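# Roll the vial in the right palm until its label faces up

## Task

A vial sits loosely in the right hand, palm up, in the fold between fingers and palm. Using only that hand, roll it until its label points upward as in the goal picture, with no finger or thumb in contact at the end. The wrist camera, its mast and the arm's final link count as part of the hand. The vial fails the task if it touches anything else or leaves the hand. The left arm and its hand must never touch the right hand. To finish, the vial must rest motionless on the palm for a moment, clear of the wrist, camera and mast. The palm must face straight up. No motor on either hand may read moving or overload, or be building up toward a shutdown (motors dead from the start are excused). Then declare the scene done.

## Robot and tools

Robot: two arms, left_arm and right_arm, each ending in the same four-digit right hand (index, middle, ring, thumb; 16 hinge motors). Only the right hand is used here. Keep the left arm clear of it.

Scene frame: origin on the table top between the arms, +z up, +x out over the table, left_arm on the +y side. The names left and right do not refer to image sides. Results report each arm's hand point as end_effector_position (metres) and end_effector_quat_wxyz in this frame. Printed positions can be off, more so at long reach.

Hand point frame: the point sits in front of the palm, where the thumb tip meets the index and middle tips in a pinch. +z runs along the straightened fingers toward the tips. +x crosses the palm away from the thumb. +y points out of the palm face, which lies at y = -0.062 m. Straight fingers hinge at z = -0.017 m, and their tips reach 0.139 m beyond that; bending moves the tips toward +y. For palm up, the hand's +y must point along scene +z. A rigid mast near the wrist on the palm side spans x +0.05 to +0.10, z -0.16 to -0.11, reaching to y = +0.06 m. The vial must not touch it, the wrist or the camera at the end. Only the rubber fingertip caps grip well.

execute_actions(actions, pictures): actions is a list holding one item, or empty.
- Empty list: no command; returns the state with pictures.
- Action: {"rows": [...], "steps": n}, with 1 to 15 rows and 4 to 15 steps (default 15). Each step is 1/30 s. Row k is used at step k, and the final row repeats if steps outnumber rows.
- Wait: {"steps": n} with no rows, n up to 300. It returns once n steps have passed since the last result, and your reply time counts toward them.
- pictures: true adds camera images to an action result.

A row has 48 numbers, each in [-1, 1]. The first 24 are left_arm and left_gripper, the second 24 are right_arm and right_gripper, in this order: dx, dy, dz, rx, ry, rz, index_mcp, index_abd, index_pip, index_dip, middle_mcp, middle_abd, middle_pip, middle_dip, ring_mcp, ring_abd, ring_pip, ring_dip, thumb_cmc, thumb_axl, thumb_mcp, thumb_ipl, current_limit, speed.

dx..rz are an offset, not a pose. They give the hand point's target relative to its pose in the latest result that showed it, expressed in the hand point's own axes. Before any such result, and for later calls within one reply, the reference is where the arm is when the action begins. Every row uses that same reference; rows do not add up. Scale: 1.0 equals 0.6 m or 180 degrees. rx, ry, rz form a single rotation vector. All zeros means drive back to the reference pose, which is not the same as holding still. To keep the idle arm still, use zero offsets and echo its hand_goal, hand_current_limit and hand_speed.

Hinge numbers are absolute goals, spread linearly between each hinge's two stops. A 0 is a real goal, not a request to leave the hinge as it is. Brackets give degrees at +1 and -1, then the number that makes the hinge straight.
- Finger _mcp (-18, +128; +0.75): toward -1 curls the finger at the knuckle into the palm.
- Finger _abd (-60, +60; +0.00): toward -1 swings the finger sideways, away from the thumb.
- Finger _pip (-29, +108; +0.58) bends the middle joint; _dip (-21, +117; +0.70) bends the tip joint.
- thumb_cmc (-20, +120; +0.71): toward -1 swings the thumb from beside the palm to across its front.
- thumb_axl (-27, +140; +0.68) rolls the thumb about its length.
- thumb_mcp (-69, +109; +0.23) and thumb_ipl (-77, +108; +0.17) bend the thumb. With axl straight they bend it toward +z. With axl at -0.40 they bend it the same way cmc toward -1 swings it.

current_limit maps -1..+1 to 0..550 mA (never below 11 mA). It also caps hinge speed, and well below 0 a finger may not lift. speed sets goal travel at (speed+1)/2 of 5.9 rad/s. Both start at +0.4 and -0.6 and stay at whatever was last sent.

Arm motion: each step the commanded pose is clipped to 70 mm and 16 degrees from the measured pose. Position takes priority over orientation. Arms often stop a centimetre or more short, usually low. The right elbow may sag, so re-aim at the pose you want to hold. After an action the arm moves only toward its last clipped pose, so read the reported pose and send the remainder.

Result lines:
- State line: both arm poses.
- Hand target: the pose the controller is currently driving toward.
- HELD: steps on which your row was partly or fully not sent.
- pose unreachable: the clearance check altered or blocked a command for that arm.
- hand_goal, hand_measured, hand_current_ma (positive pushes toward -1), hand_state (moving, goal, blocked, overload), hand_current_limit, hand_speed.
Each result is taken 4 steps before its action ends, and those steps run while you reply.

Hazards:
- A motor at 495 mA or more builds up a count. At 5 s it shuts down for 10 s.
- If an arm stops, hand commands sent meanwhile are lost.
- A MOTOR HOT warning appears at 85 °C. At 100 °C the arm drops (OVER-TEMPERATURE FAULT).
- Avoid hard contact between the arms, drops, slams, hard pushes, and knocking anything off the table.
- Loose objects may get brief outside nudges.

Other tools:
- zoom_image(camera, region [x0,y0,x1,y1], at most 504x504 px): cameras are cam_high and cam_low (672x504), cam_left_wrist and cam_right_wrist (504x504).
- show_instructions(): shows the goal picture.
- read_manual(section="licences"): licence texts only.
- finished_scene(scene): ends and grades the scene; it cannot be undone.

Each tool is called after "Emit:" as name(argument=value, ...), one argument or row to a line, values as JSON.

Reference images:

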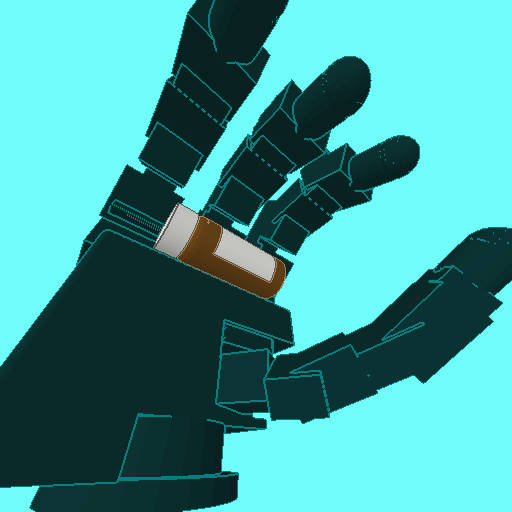

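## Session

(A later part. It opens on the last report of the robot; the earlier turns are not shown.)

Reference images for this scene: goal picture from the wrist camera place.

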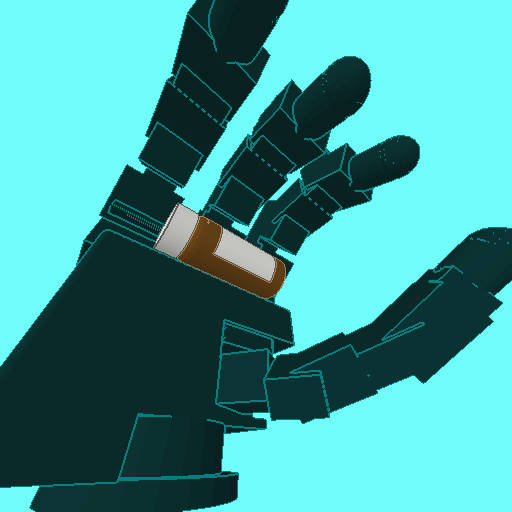

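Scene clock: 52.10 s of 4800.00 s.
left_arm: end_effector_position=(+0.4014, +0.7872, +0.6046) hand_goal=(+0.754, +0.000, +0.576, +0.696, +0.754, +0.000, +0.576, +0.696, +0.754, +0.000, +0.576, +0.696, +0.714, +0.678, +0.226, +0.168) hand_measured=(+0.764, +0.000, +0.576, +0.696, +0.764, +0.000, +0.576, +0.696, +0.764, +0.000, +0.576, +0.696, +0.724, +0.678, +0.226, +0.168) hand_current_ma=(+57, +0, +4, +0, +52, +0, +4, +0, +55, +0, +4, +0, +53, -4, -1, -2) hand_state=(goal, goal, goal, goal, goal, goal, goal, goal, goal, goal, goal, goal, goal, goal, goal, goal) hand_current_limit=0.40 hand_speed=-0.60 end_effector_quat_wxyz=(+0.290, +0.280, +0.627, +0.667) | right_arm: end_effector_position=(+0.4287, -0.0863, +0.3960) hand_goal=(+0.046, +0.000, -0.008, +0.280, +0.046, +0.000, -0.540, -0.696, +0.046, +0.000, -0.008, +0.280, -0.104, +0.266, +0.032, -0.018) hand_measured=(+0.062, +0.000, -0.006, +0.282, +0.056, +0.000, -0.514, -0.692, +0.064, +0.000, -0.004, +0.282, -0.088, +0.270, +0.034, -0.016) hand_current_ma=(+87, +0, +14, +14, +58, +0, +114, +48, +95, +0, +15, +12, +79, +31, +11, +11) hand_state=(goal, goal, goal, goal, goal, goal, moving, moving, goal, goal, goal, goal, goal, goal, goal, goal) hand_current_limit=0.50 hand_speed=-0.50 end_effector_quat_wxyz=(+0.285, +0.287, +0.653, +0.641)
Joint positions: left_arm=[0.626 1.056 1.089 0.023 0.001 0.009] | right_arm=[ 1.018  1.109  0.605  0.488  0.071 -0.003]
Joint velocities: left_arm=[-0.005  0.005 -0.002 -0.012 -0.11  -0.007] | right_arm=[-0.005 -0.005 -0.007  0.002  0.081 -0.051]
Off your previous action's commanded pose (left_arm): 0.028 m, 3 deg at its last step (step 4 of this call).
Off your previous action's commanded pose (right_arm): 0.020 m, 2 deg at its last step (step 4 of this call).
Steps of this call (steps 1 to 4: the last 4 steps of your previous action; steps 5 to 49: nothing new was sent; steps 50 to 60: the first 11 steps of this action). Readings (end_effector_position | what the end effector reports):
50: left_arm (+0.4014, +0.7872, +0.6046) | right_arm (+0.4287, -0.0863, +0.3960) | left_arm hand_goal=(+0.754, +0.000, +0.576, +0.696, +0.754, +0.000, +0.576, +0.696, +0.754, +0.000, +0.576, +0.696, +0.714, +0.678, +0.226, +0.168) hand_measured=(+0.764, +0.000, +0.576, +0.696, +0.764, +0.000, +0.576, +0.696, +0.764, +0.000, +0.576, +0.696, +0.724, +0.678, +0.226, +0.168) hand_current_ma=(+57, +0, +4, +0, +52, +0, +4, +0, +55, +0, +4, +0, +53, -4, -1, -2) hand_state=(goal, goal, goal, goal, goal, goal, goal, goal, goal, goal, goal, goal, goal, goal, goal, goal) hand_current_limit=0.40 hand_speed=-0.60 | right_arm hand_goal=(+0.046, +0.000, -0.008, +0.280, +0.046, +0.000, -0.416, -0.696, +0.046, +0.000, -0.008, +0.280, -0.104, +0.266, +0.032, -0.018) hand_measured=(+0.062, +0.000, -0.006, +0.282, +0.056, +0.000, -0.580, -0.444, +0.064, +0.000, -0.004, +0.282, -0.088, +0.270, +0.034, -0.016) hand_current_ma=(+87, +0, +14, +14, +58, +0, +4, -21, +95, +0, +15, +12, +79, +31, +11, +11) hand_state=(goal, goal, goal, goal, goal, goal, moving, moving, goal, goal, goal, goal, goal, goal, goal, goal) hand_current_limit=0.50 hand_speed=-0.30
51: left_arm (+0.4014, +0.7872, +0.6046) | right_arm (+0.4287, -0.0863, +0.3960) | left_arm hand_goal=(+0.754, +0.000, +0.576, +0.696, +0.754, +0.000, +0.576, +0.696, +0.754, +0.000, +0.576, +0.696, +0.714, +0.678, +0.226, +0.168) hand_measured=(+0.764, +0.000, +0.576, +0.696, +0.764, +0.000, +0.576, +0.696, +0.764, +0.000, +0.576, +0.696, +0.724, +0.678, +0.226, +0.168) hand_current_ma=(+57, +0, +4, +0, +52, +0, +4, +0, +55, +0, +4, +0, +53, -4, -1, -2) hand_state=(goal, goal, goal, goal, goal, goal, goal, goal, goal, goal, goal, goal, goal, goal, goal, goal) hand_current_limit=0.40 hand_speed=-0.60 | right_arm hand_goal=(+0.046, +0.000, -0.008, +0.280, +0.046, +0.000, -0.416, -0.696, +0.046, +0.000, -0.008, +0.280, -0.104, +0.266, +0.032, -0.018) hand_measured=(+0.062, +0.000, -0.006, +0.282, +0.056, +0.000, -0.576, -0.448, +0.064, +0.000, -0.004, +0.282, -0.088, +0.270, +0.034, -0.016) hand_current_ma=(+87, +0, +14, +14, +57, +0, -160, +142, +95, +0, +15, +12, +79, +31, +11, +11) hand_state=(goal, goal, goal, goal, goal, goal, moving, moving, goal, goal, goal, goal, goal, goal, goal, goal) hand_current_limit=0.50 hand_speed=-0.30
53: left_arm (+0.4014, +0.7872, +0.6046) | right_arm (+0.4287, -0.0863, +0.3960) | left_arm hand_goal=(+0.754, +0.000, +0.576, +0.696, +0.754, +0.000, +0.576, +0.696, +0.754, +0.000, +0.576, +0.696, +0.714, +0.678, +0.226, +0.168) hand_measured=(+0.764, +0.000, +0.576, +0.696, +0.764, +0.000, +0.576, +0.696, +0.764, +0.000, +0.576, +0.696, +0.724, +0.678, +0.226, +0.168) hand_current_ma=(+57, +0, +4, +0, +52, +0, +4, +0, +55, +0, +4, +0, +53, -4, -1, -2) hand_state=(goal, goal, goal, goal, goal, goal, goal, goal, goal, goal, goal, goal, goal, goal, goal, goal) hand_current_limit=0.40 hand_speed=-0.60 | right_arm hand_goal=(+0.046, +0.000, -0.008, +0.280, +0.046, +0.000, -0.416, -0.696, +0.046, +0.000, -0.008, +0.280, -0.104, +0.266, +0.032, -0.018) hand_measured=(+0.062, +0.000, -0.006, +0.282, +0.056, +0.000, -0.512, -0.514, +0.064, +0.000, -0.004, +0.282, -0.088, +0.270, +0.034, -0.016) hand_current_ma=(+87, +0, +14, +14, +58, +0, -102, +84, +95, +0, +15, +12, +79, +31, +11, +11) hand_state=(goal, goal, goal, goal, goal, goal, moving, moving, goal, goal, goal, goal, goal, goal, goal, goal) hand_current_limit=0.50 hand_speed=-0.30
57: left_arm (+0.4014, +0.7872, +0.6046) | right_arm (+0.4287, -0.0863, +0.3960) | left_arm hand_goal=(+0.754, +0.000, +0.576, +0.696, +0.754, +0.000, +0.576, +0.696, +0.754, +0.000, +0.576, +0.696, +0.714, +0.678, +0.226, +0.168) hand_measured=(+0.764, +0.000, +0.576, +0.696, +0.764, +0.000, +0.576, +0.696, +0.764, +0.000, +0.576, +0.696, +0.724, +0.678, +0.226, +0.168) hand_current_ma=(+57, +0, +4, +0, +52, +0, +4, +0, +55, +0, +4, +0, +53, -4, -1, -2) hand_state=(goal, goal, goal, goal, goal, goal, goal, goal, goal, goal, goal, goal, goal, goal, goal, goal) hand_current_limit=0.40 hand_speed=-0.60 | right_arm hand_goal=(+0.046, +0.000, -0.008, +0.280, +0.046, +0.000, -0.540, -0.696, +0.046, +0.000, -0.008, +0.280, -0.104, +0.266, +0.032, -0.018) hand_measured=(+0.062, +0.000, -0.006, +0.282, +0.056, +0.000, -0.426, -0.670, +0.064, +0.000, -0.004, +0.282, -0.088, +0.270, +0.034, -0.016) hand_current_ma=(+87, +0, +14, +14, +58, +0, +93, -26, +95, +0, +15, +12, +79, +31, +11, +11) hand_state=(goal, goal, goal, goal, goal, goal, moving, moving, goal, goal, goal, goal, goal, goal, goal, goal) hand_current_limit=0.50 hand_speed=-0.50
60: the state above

Emit:
execute_actions(
  actions=[
    {"rows": [
[0,0.046,-0.01,-0.016,0,0,0.754,0,0.576,0.696,0.754,0,0.576,0.696,0.754,0,0.576,0.696,0.714,0.678,0.226,0.168,0.4,-0.6,0,0.0333,0.0025,-0.0123,0.0004,0.001,0.046,0,-0.008,0.28,0.046,0,-0.78,-0.696,0.046,0,-0.008,0.28,-0.104,0.266,0.032,-0.018,0.5,-0.65],
[0,0.046,-0.01,-0.016,0,0,0.754,0,0.576,0.696,0.754,0,0.576,0.696,0.754,0,0.576,0.696,0.714,0.678,0.226,0.168,0.4,-0.6,0,0.0333,0.0025,-0.0123,0.0004,0.001,0.046,0,-0.008,0.28,0.046,0,-0.78,-0.38,0.046,0,-0.008,0.28,-0.104,0.266,0.032,-0.018,0.5,-0.65]
], "steps": 15},
  ],
  pictures=true,
)

Scene clock: 52.67 s of 4800.00 s.
left_arm: end_effector_position=(+0.4014, +0.7872, +0.6046) hand_goal=(+0.754, +0.000, +0.576, +0.696, +0.754, +0.000, +0.576, +0.696, +0.754, +0.000, +0.576, +0.696, +0.714, +0.678, +0.226, +0.168) hand_measured=(+0.764, +0.000, +0.576, +0.696, +0.764, +0.000, +0.576, +0.696, +0.764, +0.000, +0.576, +0.696, +0.724, +0.678, +0.226, +0.168) hand_current_ma=(+57, +0, +4, +0, +52, +0, +4, +0, +55, +0, +4, +0, +53, -4, -1, -2) hand_state=(goal, goal, goal, goal, goal, goal, goal, goal, goal, goal, goal, goal, goal, goal, goal, goal) hand_current_limit=0.40 hand_speed=-0.60 end_effector_quat_wxyz=(+0.290, +0.280, +0.627, +0.667) | right_arm: end_effector_position=(+0.4287, -0.0863, +0.3960) hand_goal=(+0.046, +0.000, -0.008, +0.280, +0.046, +0.000, -0.780, -0.380, +0.046, +0.000, -0.008, +0.280, -0.104, +0.266, +0.032, -0.018) hand_measured=(+0.062, +0.000, -0.006, +0.282, +0.064, +0.000, -0.654, -0.476, +0.064, +0.000, -0.004, +0.282, -0.088, +0.270, +0.034, -0.016) hand_current_ma=(+87, +0, +14, +14, +97, +0, +241, -11, +95, +0, +15, +12, +79, +31, +11, +11) hand_state=(goal, goal, goal, goal, goal, goal, moving, moving, goal, goal, goal, goal, goal, goal, goal, goal) hand_current_limit=0.50 hand_speed=-0.65 end_effector_quat_wxyz=(+0.285, +0.287, +0.653, +0.641)
Joint positions: left_arm=[0.626 1.056 1.089 0.023 0.001 0.009] | right_arm=[ 1.018  1.109  0.605  0.488  0.071 -0.003]
Joint velocities: left_arm=[ 0.005 -0.005  0.002 -0.027  0.007  0.037] | right_arm=[-0.015  0.005  0.007  0.002  0.007 -0.037]
Off your previous action's commanded pose (left_arm): 0.028 m, 3 deg at its last step (step 4 of this call).
Off your previous action's commanded pose (right_arm): 0.020 m, 2 deg at its last step (step 4 of this call).
Steps of this call (steps 1 to 4: the last 4 steps of your previous action; steps 5 to 6: nothing new was sent; steps 7 to 17: the first 11 steps of this action). Readings (end_effector_position | what the end effector reports):
7: left_arm (+0.4014, +0.7872, +0.6046) | right_arm (+0.4287, -0.0863, +0.3960) | left_arm hand_goal=(+0.754, +0.000, +0.576, +0.696, +0.754, +0.000, +0.576, +0.696, +0.754, +0.000, +0.576, +0.696, +0.714, +0.678, +0.226, +0.168) hand_measured=(+0.764, +0.000, +0.576, +0.696, +0.764, +0.000, +0.576, +0.696, +0.764, +0.000, +0.576, +0.696, +0.724, +0.678, +0.226, +0.168) hand_current_ma=(+57, +0, +4, +0, +52, +0, +4, +0, +55, +0, +4, +0, +53, -4, -1, -2) hand_state=(goal, goal, goal, goal, goal, goal, goal, goal, goal, goal, goal, goal, goal, goal, goal, goal) hand_current_limit=0.40 hand_speed=-0.60 | right_arm hand_goal=(+0.046, +0.000, -0.008, +0.280, +0.046, +0.000, -0.780, -0.696, +0.046, +0.000, -0.008, +0.280, -0.104, +0.266, +0.032, -0.018) hand_measured=(+0.062, +0.000, -0.006, +0.282, +0.056, +0.000, -0.514, -0.688, +0.064, +0.000, -0.004, +0.282, -0.088, +0.270, +0.034, -0.016) hand_current_ma=(+87, +0, +14, +14, +59, +0, +128, +37, +95, +0, +15, +12, +79, +31, +11, +11) hand_state=(goal, goal, goal, goal, goal, goal, moving, goal, goal, goal, goal, goal, goal, goal, goal, goal) hand_current_limit=0.50 hand_speed=-0.65
8: left_arm (+0.4014, +0.7872, +0.6046) | right_arm (+0.4287, -0.0863, +0.3960) | left_arm hand_goal=(+0.754, +0.000, +0.576, +0.696, +0.754, +0.000, +0.576, +0.696, +0.754, +0.000, +0.576, +0.696, +0.714, +0.678, +0.226, +0.168) hand_measured=(+0.764, +0.000, +0.576, +0.696, +0.764, +0.000, +0.576, +0.696, +0.764, +0.000, +0.576, +0.696, +0.724, +0.678, +0.226, +0.168) hand_current_ma=(+57, +0, +4, +0, +52, +0, +4, +0, +55, +0, +4, +0, +53, -4, -1, -2) hand_state=(goal, goal, goal, goal, goal, goal, goal, goal, goal, goal, goal, goal, goal, goal, goal, goal) hand_current_limit=0.40 hand_speed=-0.60 | right_arm hand_goal=(+0.046, +0.000, -0.008, +0.280, +0.046, +0.000, -0.780, -0.380, +0.046, +0.000, -0.008, +0.280, -0.104, +0.266, +0.032, -0.018) hand_measured=(+0.062, +0.000, -0.006, +0.282, +0.058, +0.000, -0.516, -0.688, +0.064, +0.000, -0.004, +0.282, -0.088, +0.270, +0.034, -0.016) hand_current_ma=(+87, +0, +14, +14, +61, +0, +249, +38, +95, +0, +15, +12, +79, +31, +11, +11) hand_state=(goal, goal, goal, goal, goal, goal, moving, moving, goal, goal, goal, goal, goal, goal, goal, goal) hand_current_limit=0.50 hand_speed=-0.65
10: left_arm (+0.4014, +0.7872, +0.6046) | right_arm (+0.4287, -0.0863, +0.3960) | left_arm hand_goal=(+0.754, +0.000, +0.576, +0.696, +0.754, +0.000, +0.576, +0.696, +0.754, +0.000, +0.576, +0.696, +0.714, +0.678, +0.226, +0.168) hand_measured=(+0.764, +0.000, +0.576, +0.696, +0.764, +0.000, +0.576, +0.696, +0.764, +0.000, +0.576, +0.696, +0.724, +0.678, +0.226, +0.168) hand_current_ma=(+57, +0, +4, +0, +52, +0, +4, +0, +55, +0, +4, +0, +53, -4, -1, -2) hand_state=(goal, goal, goal, goal, goal, goal, goal, goal, goal, goal, goal, goal, goal, goal, goal, goal) hand_current_limit=0.40 hand_speed=-0.60 | right_arm hand_goal=(+0.046, +0.000, -0.008, +0.280, +0.046, +0.000, -0.780, -0.380, +0.046, +0.000, -0.008, +0.280, -0.104, +0.266, +0.032, -0.018) hand_measured=(+0.062, +0.000, -0.006, +0.282, +0.062, +0.000, -0.532, -0.668, +0.064, +0.000, -0.004, +0.282, -0.088, +0.270, +0.034, -0.016) hand_current_ma=(+87, +0, +14, +14, +116, +0, +306, -15, +95, +0, +15, +12, +79, +31, +11, +11) hand_state=(goal, goal, goal, goal, moving, goal, moving, moving, goal, goal, goal, goal, goal, goal, goal, goal) hand_current_limit=0.50 hand_speed=-0.65
14: left_arm (+0.4014, +0.7872, +0.6046) | right_arm (+0.4287, -0.0863, +0.3960) | left_arm hand_goal=(+0.754, +0.000, +0.576, +0.696, +0.754, +0.000, +0.576, +0.696, +0.754, +0.000, +0.576, +0.696, +0.714, +0.678, +0.226, +0.168) hand_measured=(+0.764, +0.000, +0.576, +0.696, +0.764, +0.000, +0.576, +0.696, +0.764, +0.000, +0.576, +0.696, +0.724, +0.678, +0.226, +0.168) hand_current_ma=(+57, +0, +4, +0, +52, +0, +4, +0, +55, +0, +4, +0, +53, -4, -1, -2) hand_state=(goal, goal, goal, goal, goal, goal, goal, goal, goal, goal, goal, goal, goal, goal, goal, goal) hand_current_limit=0.40 hand_speed=-0.60 | right_arm hand_goal=(+0.046, +0.000, -0.008, +0.280, +0.046, +0.000, -0.780, -0.380, +0.046, +0.000, -0.008, +0.280, -0.104, +0.266, +0.032, -0.018) hand_measured=(+0.062, +0.000, -0.006, +0.282, +0.064, +0.000, -0.598, -0.562, +0.064, +0.000, -0.004, +0.282, -0.088, +0.270, +0.034, -0.016) hand_current_ma=(+87, +0, +14, +14, +97, +0, +254, -17, +95, +0, +15, +12, +79, +31, +11, +11) hand_state=(goal, goal, goal, goal, goal, goal, moving, moving, goal, goal, goal, goal, goal, goal, goal, goal) hand_current_limit=0.50 hand_speed=-0.65
17: the state above

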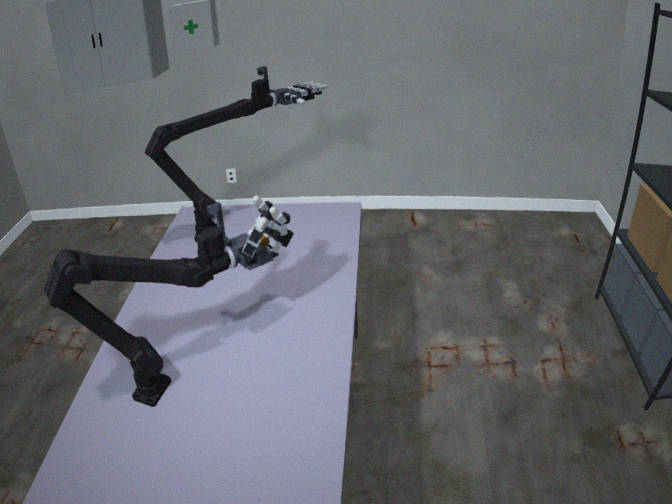

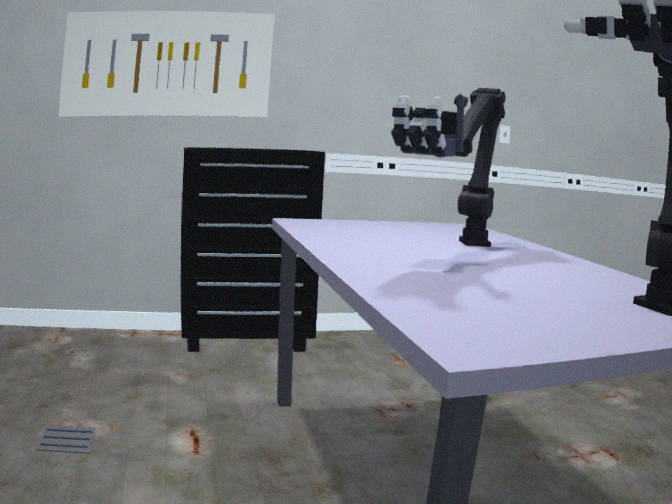

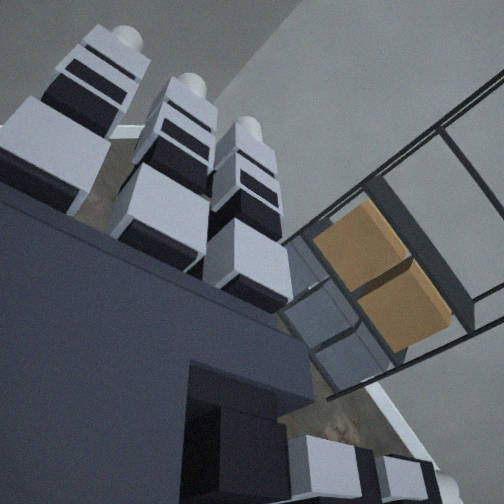

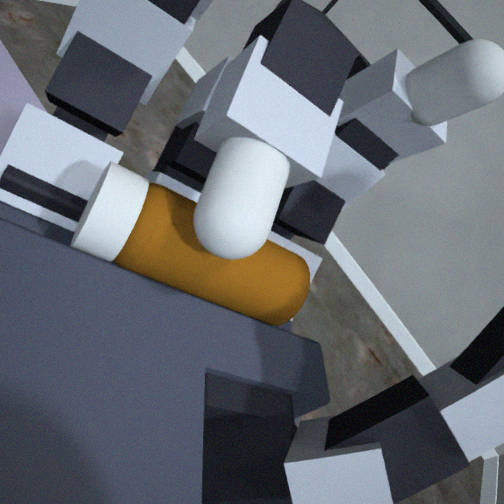

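Emit:
execute_actions(
  actions=[],
)

Scene clock: 53.27 s of 4800.00 s.
left_arm: end_effector_position=(+0.4014, +0.7872, +0.6046) hand_goal=(+0.754, +0.000, +0.576, +0.696, +0.754, +0.000, +0.576, +0.696, +0.754, +0.000, +0.576, +0.696, +0.714, +0.678, +0.226, +0.168) hand_measured=(+0.764, +0.000, +0.576, +0.696, +0.764, +0.000, +0.576, +0.696, +0.764, +0.000, +0.576, +0.696, +0.724, +0.678, +0.226, +0.168) hand_current_ma=(+57, +0, +4, +0, +52, +0, +4, +0, +55, +0, +4, +0, +53, -4, -1, -2) hand_state=(goal, goal, goal, goal, goal, goal, goal, goal, goal, goal, goal, goal, goal, goal, goal, goal) hand_current_limit=0.40 hand_speed=-0.60 end_effector_quat_wxyz=(+0.290, +0.280, +0.627, +0.667) | right_arm: end_effector_position=(+0.4287, -0.0863, +0.3960) hand_goal=(+0.046, +0.000, -0.008, +0.280, +0.046, +0.000, -0.780, -0.380, +0.046, +0.000, -0.008, +0.280, -0.104, +0.266, +0.032, -0.018) hand_measured=(+0.062, +0.000, -0.006, +0.282, +0.064, +0.000, -0.730, -0.370, +0.064, +0.000, -0.004, +0.282, -0.088, +0.270, +0.034, -0.016) hand_current_ma=(+87, +0, +14, +14, +97, +0, +257, +48, +95, +0, +15, +12, +79, +31, +11, +11) hand_state=(goal, goal, goal, goal, goal, goal, blocked, goal, goal, goal, goal, goal, goal, goal, goal, goal) hand_current_limit=0.50 hand_speed=-0.65 end_effector_quat_wxyz=(+0.285, +0.287, +0.653, +0.641)
Joint positions: left_arm=[0.626 1.056 1.089 0.023 0.001 0.009] | right_arm=[ 1.018  1.109  0.605  0.488  0.071 -0.003]
Joint velocities: left_arm=[ 0.005  0.005 -0.002  0.007  0.022 -0.081] | right_arm=[-0.015  0.024 -0.012 -0.012 -0.037 -0.066]
Hand target (left_arm): +0.395, +0.782, +0.631; +0.296, +0.272, +0.611, +0.682
Hand target (right_arm): +0.430, -0.086, +0.416; +0.289, +0.282, +0.640, +0.654
Off the commanded pose (left_arm): 0.028 m, 3 deg.
Off the commanded pose (right_arm): 0.020 m, 2 deg.
Kept back: nothing.
Steps of this call (steps 1 to 4: the last 4 steps of your previous action; steps 5 to 18: nothing new was sent). Readings (end_effector_position | what the end effector reports):
1: left_arm (+0.4014, +0.7872, +0.6046) | right_arm (+0.4287, -0.0863, +0.3960) | left_arm hand_goal=(+0.754, +0.000, +0.576, +0.696, +0.754, +0.000, +0.576, +0.696, +0.754, +0.000, +0.576, +0.696, +0.714, +0.678, +0.226, +0.168) hand_measured=(+0.764, +0.000, +0.576, +0.696, +0.764, +0.000, +0.576, +0.696, +0.764, +0.000, +0.576, +0.696, +0.724, +0.678, +0.226, +0.168) hand_current_ma=(+57, +0, +4, +0, +52, +0, +4, +0, +55, +0, +4, +0, +53, -4, -1, -2) hand_state=(goal, goal, goal, goal, goal, goal, goal, goal, goal, goal, goal, goal, goal, goal, goal, goal) hand_current_limit=0.40 hand_speed=-0.60 | right_arm hand_goal=(+0.046, +0.000, -0.008, +0.280, +0.046, +0.000, -0.780, -0.380, +0.046, +0.000, -0.008, +0.280, -0.104, +0.266, +0.032, -0.018) hand_measured=(+0.062, +0.000, -0.006, +0.282, +0.064, +0.000, -0.674, -0.446, +0.064, +0.000, -0.004, +0.282, -0.088, +0.270, +0.034, -0.016) hand_current_ma=(+87, +0, +14, +14, +97, +0, +240, -9, +95, +0, +15, +12, +79, +31, +11, +11) hand_state=(goal, goal, goal, goal, goal, goal, moving, moving, goal, goal, goal, goal, goal, goal, goal, goal) hand_current_limit=0.50 hand_speed=-0.65
2: left_arm (+0.4014, +0.7872, +0.6046) | right_arm (+0.4287, -0.0863, +0.3960) | left_arm hand_goal=(+0.754, +0.000, +0.576, +0.696, +0.754, +0.000, +0.576, +0.696, +0.754, +0.000, +0.576, +0.696, +0.714, +0.678, +0.226, +0.168) hand_measured=(+0.764, +0.000, +0.576, +0.696, +0.764, +0.000, +0.576, +0.696, +0.764, +0.000, +0.576, +0.696, +0.724, +0.678, +0.226, +0.168) hand_current_ma=(+57, +0, +4, +0, +52, +0, +4, +0, +55, +0, +4, +0, +53, -4, -1, -2) hand_state=(goal, goal, goal, goal, goal, goal, goal, goal, goal, goal, goal, goal, goal, goal, goal, goal) hand_current_limit=0.40 hand_speed=-0.60 | right_arm hand_goal=(+0.046, +0.000, -0.008, +0.280, +0.046, +0.000, -0.780, -0.380, +0.046, +0.000, -0.008, +0.280, -0.104, +0.266, +0.032, -0.018) hand_measured=(+0.062, +0.000, -0.006, +0.282, +0.064, +0.000, -0.694, -0.418, +0.064, +0.000, -0.004, +0.282, -0.088, +0.270, +0.034, -0.016) hand_current_ma=(+87, +0, +14, +14, +97, +0, +237, -8, +95, +0, +15, +12, +79, +31, +11, +11) hand_state=(goal, goal, goal, goal, goal, goal, moving, moving, goal, goal, goal, goal, goal, goal, goal, goal) hand_current_limit=0.50 hand_speed=-0.65
4: left_arm (+0.4014, +0.7872, +0.6046) | right_arm (+0.4287, -0.0863, +0.3960) | left_arm hand_goal=(+0.754, +0.000, +0.576, +0.696, +0.754, +0.000, +0.576, +0.696, +0.754, +0.000, +0.576, +0.696, +0.714, +0.678, +0.226, +0.168) hand_measured=(+0.764, +0.000, +0.576, +0.696, +0.764, +0.000, +0.576, +0.696, +0.764, +0.000, +0.576, +0.696, +0.724, +0.678, +0.226, +0.168) hand_current_ma=(+57, +0, +4, +0, +52, +0, +4, +0, +55, +0, +4, +0, +53, -4, -1, -2) hand_state=(goal, goal, goal, goal, goal, goal, goal, goal, goal, goal, goal, goal, goal, goal, goal, goal) hand_current_limit=0.40 hand_speed=-0.60 | right_arm hand_goal=(+0.046, +0.000, -0.008, +0.280, +0.046, +0.000, -0.780, -0.380, +0.046, +0.000, -0.008, +0.280, -0.104, +0.266, +0.032, -0.018) hand_measured=(+0.062, +0.000, -0.006, +0.282, +0.064, +0.000, -0.724, -0.378, +0.064, +0.000, -0.004, +0.282, -0.088, +0.270, +0.034, -0.016) hand_current_ma=(+87, +0, +14, +14, +97, +0, +258, +65, +95, +0, +15, +12, +79, +31, +11, +11) hand_state=(goal, goal, goal, goal, goal, goal, moving, moving, goal, goal, goal, goal, goal, goal, goal, goal) hand_current_limit=0.50 hand_speed=-0.65
8: left_arm (+0.4014, +0.7872, +0.6046) | right_arm (+0.4287, -0.0863, +0.3960) | left_arm hand_goal=(+0.754, +0.000, +0.576, +0.696, +0.754, +0.000, +0.576, +0.696, +0.754, +0.000, +0.576, +0.696, +0.714, +0.678, +0.226, +0.168) hand_measured=(+0.764, +0.000, +0.576, +0.696, +0.764, +0.000, +0.576, +0.696, +0.764, +0.000, +0.576, +0.696, +0.724, +0.678, +0.226, +0.168) hand_current_ma=(+57, +0, +4, +0, +52, +0, +4, +0, +55, +0, +4, +0, +53, -4, -1, -2) hand_state=(goal, goal, goal, goal, goal, goal, goal, goal, goal, goal, goal, goal, goal, goal, goal, goal) hand_current_limit=0.40 hand_speed=-0.60 | right_arm hand_goal=(+0.046, +0.000, -0.008, +0.280, +0.046, +0.000, -0.780, -0.380, +0.046, +0.000, -0.008, +0.280, -0.104, +0.266, +0.032, -0.018) hand_measured=(+0.062, +0.000, -0.006, +0.282, +0.064, +0.000, -0.730, -0.370, +0.064, +0.000, -0.004, +0.282, -0.088, +0.270, +0.034, -0.016) hand_current_ma=(+87, +0, +14, +14, +97, +0, +257, +48, +95, +0, +15, +12, +79, +31, +11, +11) hand_state=(goal, goal, goal, goal, goal, goal, blocked, goal, goal, goal, goal, goal, goal, goal, goal, goal) hand_current_limit=0.50 hand_speed=-0.65
18: the state above

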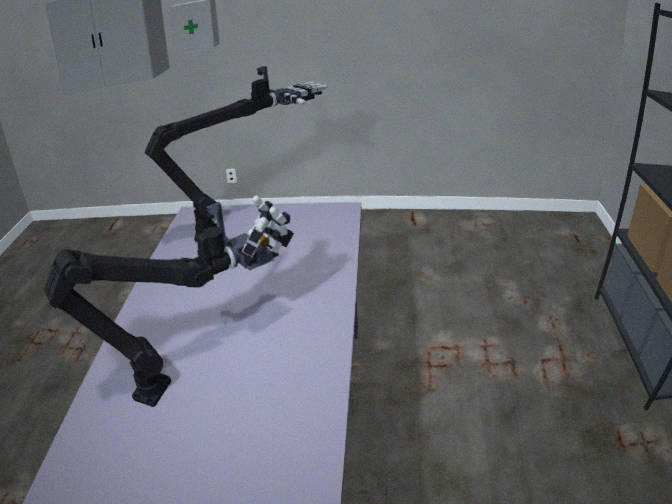

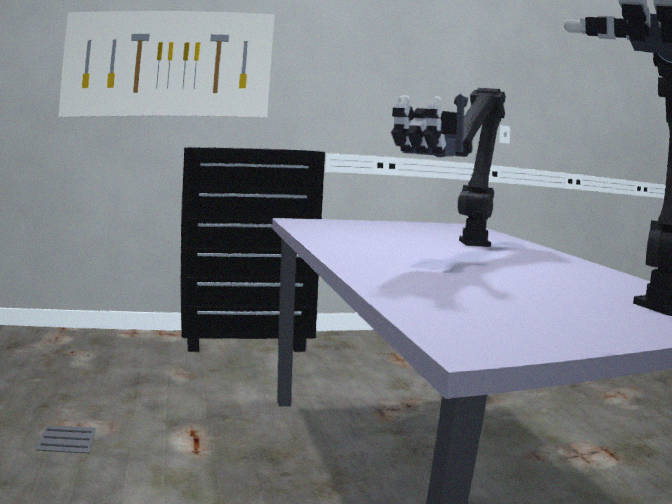

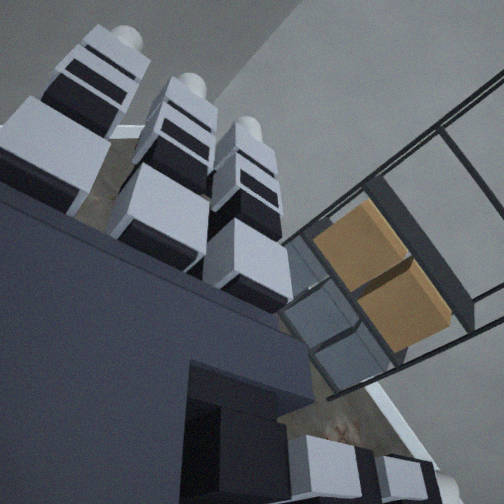

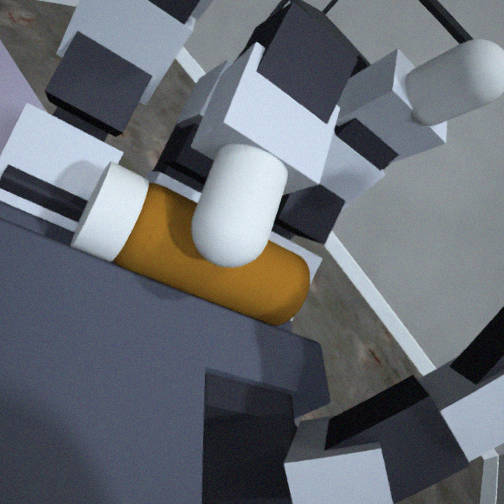

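Emit:
execute_actions(
  actions=[
    {"rows": [[0,0.046,-0.01,-0.016,0,0,0.754,0,0.576,0.696,0.754,0,0.576,0.696,0.754,0,0.576,0.696,0.714,0.678,0.226,0.168,0.4,-0.6, 0,0.0333,0.0025,-0.0123,0.0004,0.001, 0.046,0,-0.008,0.28, 0.046,0,-1.0,0.015, 0.046,0,-0.008,0.28, -0.104,0.266,0.032,-0.018, 0.5,-0.65]], "steps": 15},
  ],
  pictures=true,
)

Scene clock: 53.83 s of 4800.00 s.
left_arm: end_effector_position=(+0.4014, +0.7872, +0.6046) hand_goal=(+0.754, +0.000, +0.576, +0.696, +0.754, +0.000, +0.576, +0.696, +0.754, +0.000, +0.576, +0.696, +0.714, +0.678, +0.226, +0.168) hand_measured=(+0.764, +0.000, +0.576, +0.696, +0.764, +0.000, +0.576, +0.696, +0.764, +0.000, +0.576, +0.696, +0.724, +0.678, +0.226, +0.168) hand_current_ma=(+57, +0, +4, +0, +52, +0, +4, +0, +55, +0, +4, +0, +53, -4, -1, -2) hand_state=(goal, goal, goal, goal, goal, goal, goal, goal, goal, goal, goal, goal, goal, goal, goal, goal) hand_current_limit=0.40 hand_speed=-0.60 end_effector_quat_wxyz=(+0.290, +0.280, +0.627, +0.667) | right_arm: end_effector_position=(+0.4287, -0.0863, +0.3960) hand_goal=(+0.046, +0.000, -0.008, +0.280, +0.046, +0.000, -1.000, +0.016, +0.046, +0.000, -0.008, +0.280, -0.104, +0.266, +0.032, -0.018) hand_measured=(+0.062, +0.000, -0.006, +0.282, +0.064, +0.000, -0.898, -0.128, +0.064, +0.000, -0.004, +0.282, -0.088, +0.270, +0.034, -0.016) hand_current_ma=(+87, +0, +14, +14, +98, +0, +259, -1, +95, +0, +15, +12, +79, +31, +11, +11) hand_state=(goal, goal, goal, goal, goal, goal, moving, moving, goal, goal, goal, goal, goal, goal, goal, goal) hand_current_limit=0.50 hand_speed=-0.65 end_effector_quat_wxyz=(+0.285, +0.287, +0.653, +0.641)
Joint positions: left_arm=[0.626 1.056 1.089 0.023 0.001 0.009] | right_arm=[ 1.018  1.109  0.605  0.488  0.071 -0.003]
Joint velocities: left_arm=[-0.005  0.005 -0.022 -0.002  0.066 -0.007] | right_arm=[ 0.005 -0.015 -0.002 -0.012  0.037 -0.081]
Steps of this call (steps 1 to 6: nothing new was sent; steps 7 to 17: the first 11 steps of this action). Readings (end_effector_position | what the end effector reports):
7: left_arm (+0.4014, +0.7872, +0.6046) | right_arm (+0.4287, -0.0863, +0.3960) | left_arm hand_goal=(+0.754, +0.000, +0.576, +0.696, +0.754, +0.000, +0.576, +0.696, +0.754, +0.000, +0.576, +0.696, +0.714, +0.678, +0.226, +0.168) hand_measured=(+0.764, +0.000, +0.576, +0.696, +0.764, +0.000, +0.576, +0.696, +0.764, +0.000, +0.576, +0.696, +0.724, +0.678, +0.226, +0.168) hand_current_ma=(+57, +0, +4, +0, +52, +0, +4, +0, +55, +0, +4, +0, +53, -4, -1, -2) hand_state=(goal, goal, goal, goal, goal, goal, goal, goal, goal, goal, goal, goal, goal, goal, goal, goal) hand_current_limit=0.40 hand_speed=-0.60 | right_arm hand_goal=(+0.046, +0.000, -0.008, +0.280, +0.046, +0.000, -1.000, +0.016, +0.046, +0.000, -0.008, +0.280, -0.104, +0.266, +0.032, -0.018) hand_measured=(+0.062, +0.000, -0.006, +0.282, +0.064, +0.000, -0.730, -0.370, +0.064, +0.000, -0.004, +0.282, -0.088, +0.270, +0.034, -0.016) hand_current_ma=(+87, +0, +14, +14, +97, +0, +257, +48, +95, +0, +15, +12, +79, +31, +11, +11) hand_state=(goal, goal, goal, goal, goal, goal, moving, moving, goal, goal, goal, goal, goal, goal, goal, goal) hand_current_limit=0.50 hand_speed=-0.65
8: left_arm (+0.4014, +0.7872, +0.6046) | right_arm (+0.4287, -0.0863, +0.3960) | left_arm hand_goal=(+0.754, +0.000, +0.576, +0.696, +0.754, +0.000, +0.576, +0.696, +0.754, +0.000, +0.576, +0.696, +0.714, +0.678, +0.226, +0.168) hand_measured=(+0.764, +0.000, +0.576, +0.696, +0.764, +0.000, +0.576, +0.696, +0.764, +0.000, +0.576, +0.696, +0.724, +0.678, +0.226, +0.168) hand_current_ma=(+57, +0, +4, +0, +52, +0, +4, +0, +55, +0, +4, +0, +53, -4, -1, -2) hand_state=(goal, goal, goal, goal, goal, goal, goal, goal, goal, goal, goal, goal, goal, goal, goal, goal) hand_current_limit=0.40 hand_speed=-0.60 | right_arm hand_goal=(+0.046, +0.000, -0.008, +0.280, +0.046, +0.000, -1.000, +0.016, +0.046, +0.000, -0.008, +0.280, -0.104, +0.266, +0.032, -0.018) hand_measured=(+0.062, +0.000, -0.006, +0.282, +0.064, +0.000, -0.732, -0.368, +0.064, +0.000, -0.004, +0.282, -0.088, +0.270, +0.034, -0.016) hand_current_ma=(+87, +0, +14, +14, +97, +0, +339, -23, +95, +0, +15, +12, +79, +31, +11, +11) hand_state=(goal, goal, goal, goal, goal, goal, moving, moving, goal, goal, goal, goal, goal, goal, goal, goal) hand_current_limit=0.50 hand_speed=-0.65
10: left_arm (+0.4014, +0.7872, +0.6046) | right_arm (+0.4287, -0.0863, +0.3960) | left_arm hand_goal=(+0.754, +0.000, +0.576, +0.696, +0.754, +0.000, +0.576, +0.696, +0.754, +0.000, +0.576, +0.696, +0.714, +0.678, +0.226, +0.168) hand_measured=(+0.764, +0.000, +0.576, +0.696, +0.764, +0.000, +0.576, +0.696, +0.764, +0.000, +0.576, +0.696, +0.724, +0.678, +0.226, +0.168) hand_current_ma=(+57, +0, +4, +0, +52, +0, +4, +0, +55, +0, +4, +0, +53, -4, -1, -2) hand_state=(goal, goal, goal, goal, goal, goal, goal, goal, goal, goal, goal, goal, goal, goal, goal, goal) hand_current_limit=0.40 hand_speed=-0.60 | right_arm hand_goal=(+0.046, +0.000, -0.008, +0.280, +0.046, +0.000, -1.000, +0.016, +0.046, +0.000, -0.008, +0.280, -0.104, +0.266, +0.032, -0.018) hand_measured=(+0.062, +0.000, -0.006, +0.282, +0.064, +0.000, -0.760, -0.326, +0.064, +0.000, -0.004, +0.282, -0.088, +0.270, +0.034, -0.016) hand_current_ma=(+87, +0, +14, +14, +98, +0, +239, -8, +95, +0, +15, +12, +79, +31, +11, +11) hand_state=(goal, goal, goal, goal, goal, goal, moving, moving, goal, goal, goal, goal, goal, goal, goal, goal) hand_current_limit=0.50 hand_speed=-0.65
14: left_arm (+0.4014, +0.7872, +0.6046) | right_arm (+0.4287, -0.0863, +0.3960) | left_arm hand_goal=(+0.754, +0.000, +0.576, +0.696, +0.754, +0.000, +0.576, +0.696, +0.754, +0.000, +0.576, +0.696, +0.714, +0.678, +0.226, +0.168) hand_measured=(+0.764, +0.000, +0.576, +0.696, +0.764, +0.000, +0.576, +0.696, +0.764, +0.000, +0.576, +0.696, +0.724, +0.678, +0.226, +0.168) hand_current_ma=(+57, +0, +4, +0, +52, +0, +4, +0, +55, +0, +4, +0, +53, -4, -1, -2) hand_state=(goal, goal, goal, goal, goal, goal, goal, goal, goal, goal, goal, goal, goal, goal, goal, goal) hand_current_limit=0.40 hand_speed=-0.60 | right_arm hand_goal=(+0.046, +0.000, -0.008, +0.280, +0.046, +0.000, -1.000, +0.016, +0.046, +0.000, -0.008, +0.280, -0.104, +0.266, +0.032, -0.018) hand_measured=(+0.062, +0.000, -0.006, +0.282, +0.064, +0.000, -0.842, -0.214, +0.064, +0.000, -0.004, +0.282, -0.088, +0.270, +0.034, -0.016) hand_current_ma=(+87, +0, +14, +14, +98, +0, +239, +0, +95, +0, +15, +12, +79, +31, +11, +11) hand_state=(goal, goal, goal, goal, goal, goal, moving, moving, goal, goal, goal, goal, goal, goal, goal, goal) hand_current_limit=0.50 hand_speed=-0.65
17: the state above

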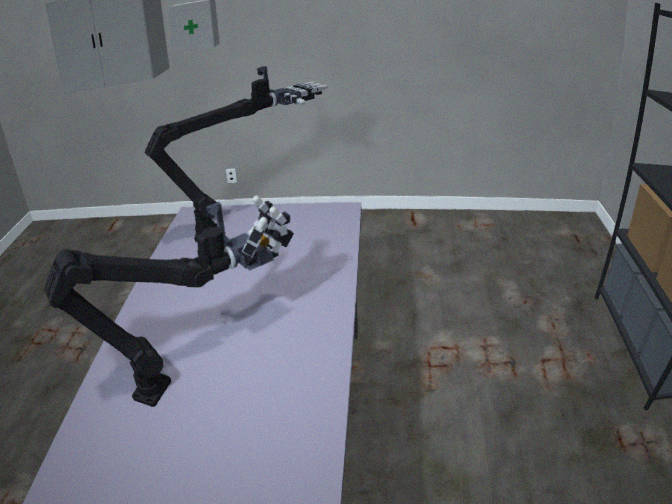

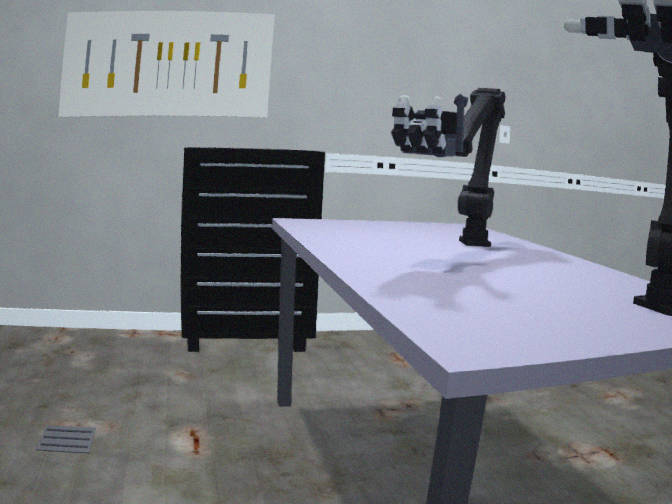

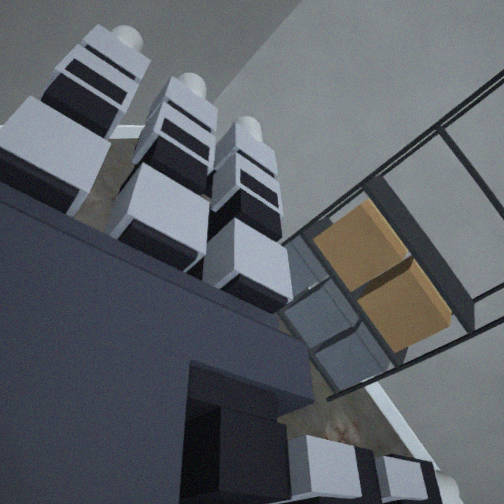

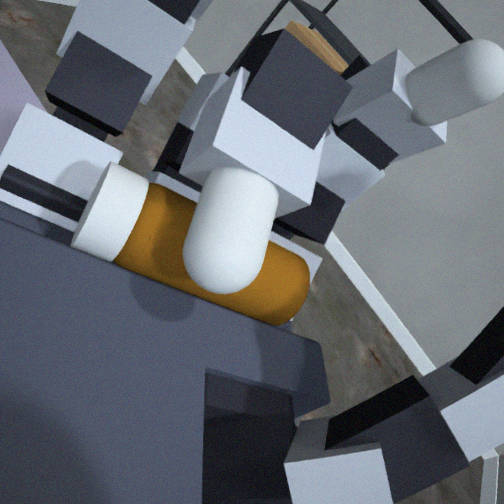

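Emit:
execute_actions(
  actions=[
    {"rows": [[0,0.046,-0.01,-0.016,0,0,0.754,0,0.576,0.696,0.754,0,0.576,0.696,0.754,0,0.576,0.696,0.714,0.678,0.226,0.168,0.4,-0.6, 0,0.0333,0.0025,-0.0123,0.0004,0.001, 0.046,0,-0.008,0.28, 0.046,0,-0.36,0.04, 0.046,0,-0.008,0.28, -0.104,0.266,0.032,-0.018, 0.75,-0.35],[0,0.046,-0.01,-0.016,0,0,0.754,0,0.576,0.696,0.754,0,0.576,0.696,0.754,0,0.576,0.696,0.714,0.678,0.226,0.168,0.4,-0.6, 0,0.0333,0.0025,-0.0123,0.0004,0.001, 0.046,0,-0.008,0.28, 0.046,0,-0.36,0.04, 0.046,0,-0.008,0.28, -0.104,0.266,0.032,-0.018, 0.75,-0.35],[0,0.046,-0.01,-0.016,0,0,0.754,0,0.576,0.696,0.754,0,0.576,0.696,0.754,0,0.576,0.696,0.714,0.678,0.226,0.168,0.4,-0.6, 0,0.0333,0.0025,-0.0123,0.0004,0.001, 0.046,0,-0.008,0.28, 0.046,0,-0.36,-0.755, 0.046,0,-0.008,0.28, -0.104,0.266,0.032,-0.018, 0.75,-0.35]], "steps": 15},
  ],
  pictures=true,
)

Scene clock: 55.10 s of 4800.00 s.
left_arm: end_effector_position=(+0.4014, +0.7872, +0.6046) hand_goal=(+0.754, +0.000, +0.576, +0.696, +0.754, +0.000, +0.576, +0.696, +0.754, +0.000, +0.576, +0.696, +0.714, +0.678, +0.226, +0.168) hand_measured=(+0.764, +0.000, +0.576, +0.696, +0.764, +0.000, +0.576, +0.696, +0.764, +0.000, +0.576, +0.696, +0.724, +0.678, +0.226, +0.168) hand_current_ma=(+57, +0, +4, +0, +52, +0, +4, +0, +55, +0, +4, +0, +53, -4, -1, -2) hand_state=(goal, goal, goal, goal, goal, goal, goal, goal, goal, goal, goal, goal, goal, goal, goal, goal) hand_current_limit=0.40 hand_speed=-0.60 end_effector_quat_wxyz=(+0.290, +0.280, +0.627, +0.667) | right_arm: end_effector_position=(+0.4287, -0.0863, +0.3960) hand_goal=(+0.046, +0.000, -0.008, +0.280, +0.046, +0.000, -0.360, -0.754, +0.046, +0.000, -0.008, +0.280, -0.104, +0.266, +0.032, -0.018) hand_measured=(+0.062, +0.000, -0.006, +0.282, +0.058, +0.000, -0.608, -0.272, +0.064, +0.000, -0.004, +0.282, -0.088, +0.270, +0.034, -0.016) hand_current_ma=(+87, +0, +14, +14, +61, +0, -93, +79, +95, +0, +15, +12, +79, +31, +11, +11) hand_state=(goal, goal, goal, goal, goal, goal, moving, moving, goal, goal, goal, goal, goal, goal, goal, goal) hand_current_limit=0.75 hand_speed=-0.35 end_effector_quat_wxyz=(+0.285, +0.287, +0.653, +0.641)
Joint positions: left_arm=[0.626 1.056 1.089 0.023 0.001 0.009] | right_arm=[ 1.018  1.109  0.605  0.488  0.071 -0.003]
Joint velocities: left_arm=[-0.005 -0.005  0.012 -0.007 -0.007  0.051] | right_arm=[ 0.015 -0.005 -0.012 -0.012 -0.022 -0.022]
Off your previous action's commanded pose (left_arm): 0.028 m, 3 deg at its last step (step 4 of this call).
Off your previous action's commanded pose (right_arm): 0.020 m, 2 deg at its last step (step 4 of this call).
Steps of this call (steps 1 to 4: the last 4 steps of your previous action; steps 5 to 27: nothing new was sent; steps 28 to 38: the first 11 steps of this action). Readings (end_effector_position | what the end effector reports):
28: left_arm (+0.4014, +0.7872, +0.6046) | right_arm (+0.4287, -0.0863, +0.3960) | left_arm hand_goal=(+0.754, +0.000, +0.576, +0.696, +0.754, +0.000, +0.576, +0.696, +0.754, +0.000, +0.576, +0.696, +0.714, +0.678, +0.226, +0.168) hand_measured=(+0.764, +0.000, +0.576, +0.696, +0.764, +0.000, +0.576, +0.696, +0.764, +0.000, +0.576, +0.696, +0.724, +0.678, +0.226, +0.168) hand_current_ma=(+57, +0, +4, +0, +52, +0, +4, +0, +55, +0, +4, +0, +53, -4, -1, -2) hand_state=(goal, goal, goal, goal, goal, goal, goal, goal, goal, goal, goal, goal, goal, goal, goal, goal) hand_current_limit=0.40 hand_speed=-0.60 | right_arm hand_goal=(+0.046, +0.000, -0.008, +0.280, +0.046, +0.000, -0.360, +0.040, +0.046, +0.000, -0.008, +0.280, -0.104, +0.266, +0.032, -0.018) hand_measured=(+0.062, +0.000, -0.006, +0.282, +0.064, +0.000, -0.982, +0.016, +0.064, +0.000, -0.004, +0.282, -0.088, +0.270, +0.034, -0.016) hand_current_ma=(+87, +0, +14, +14, +97, +0, +92, +2, +95, +0, +15, +12, +79, +31, +11, +11) hand_state=(goal, goal, goal, goal, goal, goal, moving, moving, goal, goal, goal, goal, goal, goal, goal, goal) hand_current_limit=0.75 hand_speed=-0.35
29: left_arm (+0.4014, +0.7872, +0.6046) | right_arm (+0.4287, -0.0863, +0.3960) | left_arm hand_goal=(+0.754, +0.000, +0.576, +0.696, +0.754, +0.000, +0.576, +0.696, +0.754, +0.000, +0.576, +0.696, +0.714, +0.678, +0.226, +0.168) hand_measured=(+0.764, +0.000, +0.576, +0.696, +0.764, +0.000, +0.576, +0.696, +0.764, +0.000, +0.576, +0.696, +0.724, +0.678, +0.226, +0.168) hand_current_ma=(+57, +0, +4, +0, +52, +0, +4, +0, +55, +0, +4, +0, +53, -4, -1, -2) hand_state=(goal, goal, goal, goal, goal, goal, goal, goal, goal, goal, goal, goal, goal, goal, goal, goal) hand_current_limit=0.40 hand_speed=-0.60 | right_arm hand_goal=(+0.046, +0.000, -0.008, +0.280, +0.046, +0.000, -0.360, +0.040, +0.046, +0.000, -0.008, +0.280, -0.104, +0.266, +0.032, -0.018) hand_measured=(+0.062, +0.000, -0.006, +0.282, +0.064, +0.000, -0.980, +0.018, +0.064, +0.000, -0.004, +0.282, -0.088, +0.270, +0.034, -0.016) hand_current_ma=(+87, +0, +14, +14, +92, +0, -99, -65, +95, +0, +15, +12, +79, +31, +11, +11) hand_state=(goal, goal, goal, goal, moving, goal, moving, moving, goal, goal, goal, goal, goal, goal, goal, goal) hand_current_limit=0.75 hand_speed=-0.35
31: left_arm (+0.4014, +0.7872, +0.6046) | right_arm (+0.4287, -0.0863, +0.3960) | left_arm hand_goal=(+0.754, +0.000, +0.576, +0.696, +0.754, +0.000, +0.576, +0.696, +0.754, +0.000, +0.576, +0.696, +0.714, +0.678, +0.226, +0.168) hand_measured=(+0.764, +0.000, +0.576, +0.696, +0.764, +0.000, +0.576, +0.696, +0.764, +0.000, +0.576, +0.696, +0.724, +0.678, +0.226, +0.168) hand_current_ma=(+57, +0, +4, +0, +52, +0, +4, +0, +55, +0, +4, +0, +53, -4, -1, -2) hand_state=(goal, goal, goal, goal, goal, goal, goal, goal, goal, goal, goal, goal, goal, goal, goal, goal) hand_current_limit=0.40 hand_speed=-0.60 | right_arm hand_goal=(+0.046, +0.000, -0.008, +0.280, +0.046, +0.000, -0.360, -0.754, +0.046, +0.000, -0.008, +0.280, -0.104, +0.266, +0.032, -0.018) hand_measured=(+0.062, +0.000, -0.006, +0.282, +0.058, +0.000, -0.918, +0.030, +0.064, +0.000, -0.004, +0.282, -0.088, +0.270, +0.034, -0.016) hand_current_ma=(+87, +0, +14, +14, +58, +0, -87, +135, +95, +0, +15, +12, +79, +31, +11, +11) hand_state=(goal, goal, goal, goal, moving, goal, moving, moving, goal, goal, goal, goal, goal, goal, goal, goal) hand_current_limit=0.75 hand_speed=-0.35
35: left_arm (+0.4014, +0.7872, +0.6046) | right_arm (+0.4287, -0.0863, +0.3960) | left_arm hand_goal=(+0.754, +0.000, +0.576, +0.696, +0.754, +0.000, +0.576, +0.696, +0.754, +0.000, +0.576, +0.696, +0.714, +0.678, +0.226, +0.168) hand_measured=(+0.764, +0.000, +0.576, +0.696, +0.764, +0.000, +0.576, +0.696, +0.764, +0.000, +0.576, +0.696, +0.724, +0.678, +0.226, +0.168) hand_current_ma=(+57, +0, +4, +0, +52, +0, +4, +0, +55, +0, +4, +0, +53, -4, -1, -2) hand_state=(goal, goal, goal, goal, goal, goal, goal, goal, goal, goal, goal, goal, goal, goal, goal, goal) hand_current_limit=0.40 hand_speed=-0.60 | right_arm hand_goal=(+0.046, +0.000, -0.008, +0.280, +0.046, +0.000, -0.360, -0.754, +0.046, +0.000, -0.008, +0.280, -0.104, +0.266, +0.032, -0.018) hand_measured=(+0.062, +0.000, -0.006, +0.282, +0.058, +0.000, -0.742, -0.132, +0.064, +0.000, -0.004, +0.282, -0.088, +0.270, +0.034, -0.016) hand_current_ma=(+87, +0, +14, +14, +61, +0, -90, +71, +95, +0, +15, +12, +79, +31, +11, +11) hand_state=(goal, goal, goal, goal, goal, goal, moving, moving, goal, goal, goal, goal, goal, goal, goal, goal) hand_current_limit=0.75 hand_speed=-0.35
38: the state above

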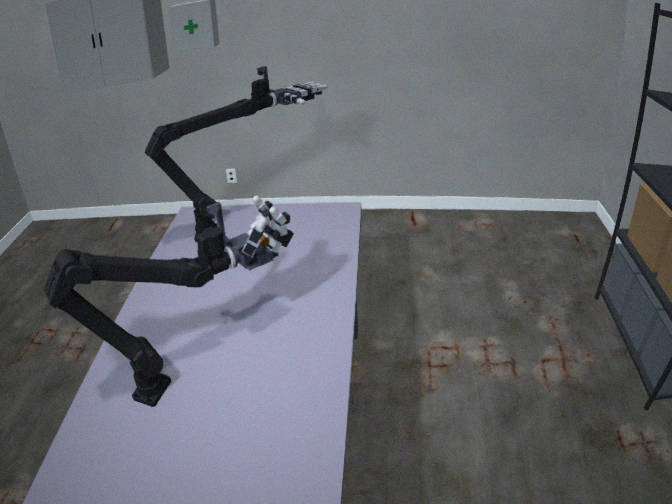

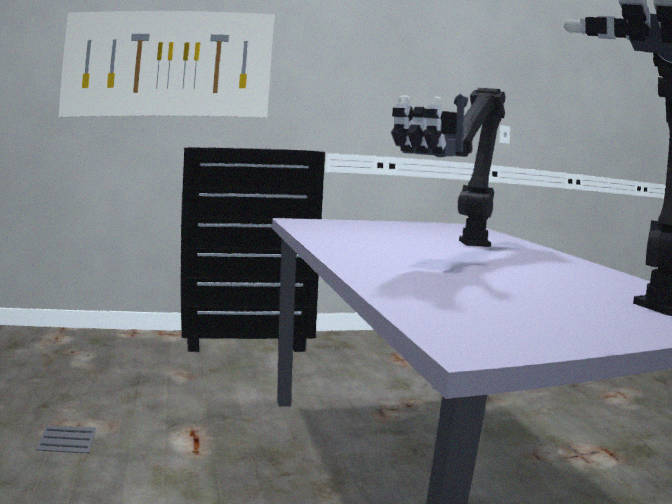

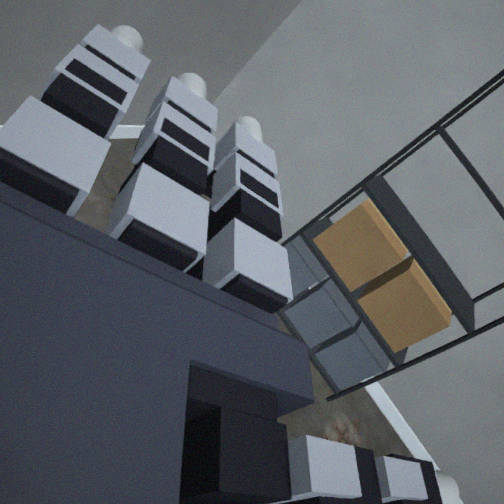

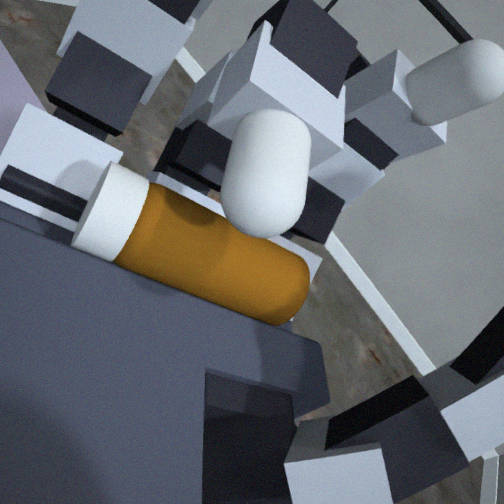

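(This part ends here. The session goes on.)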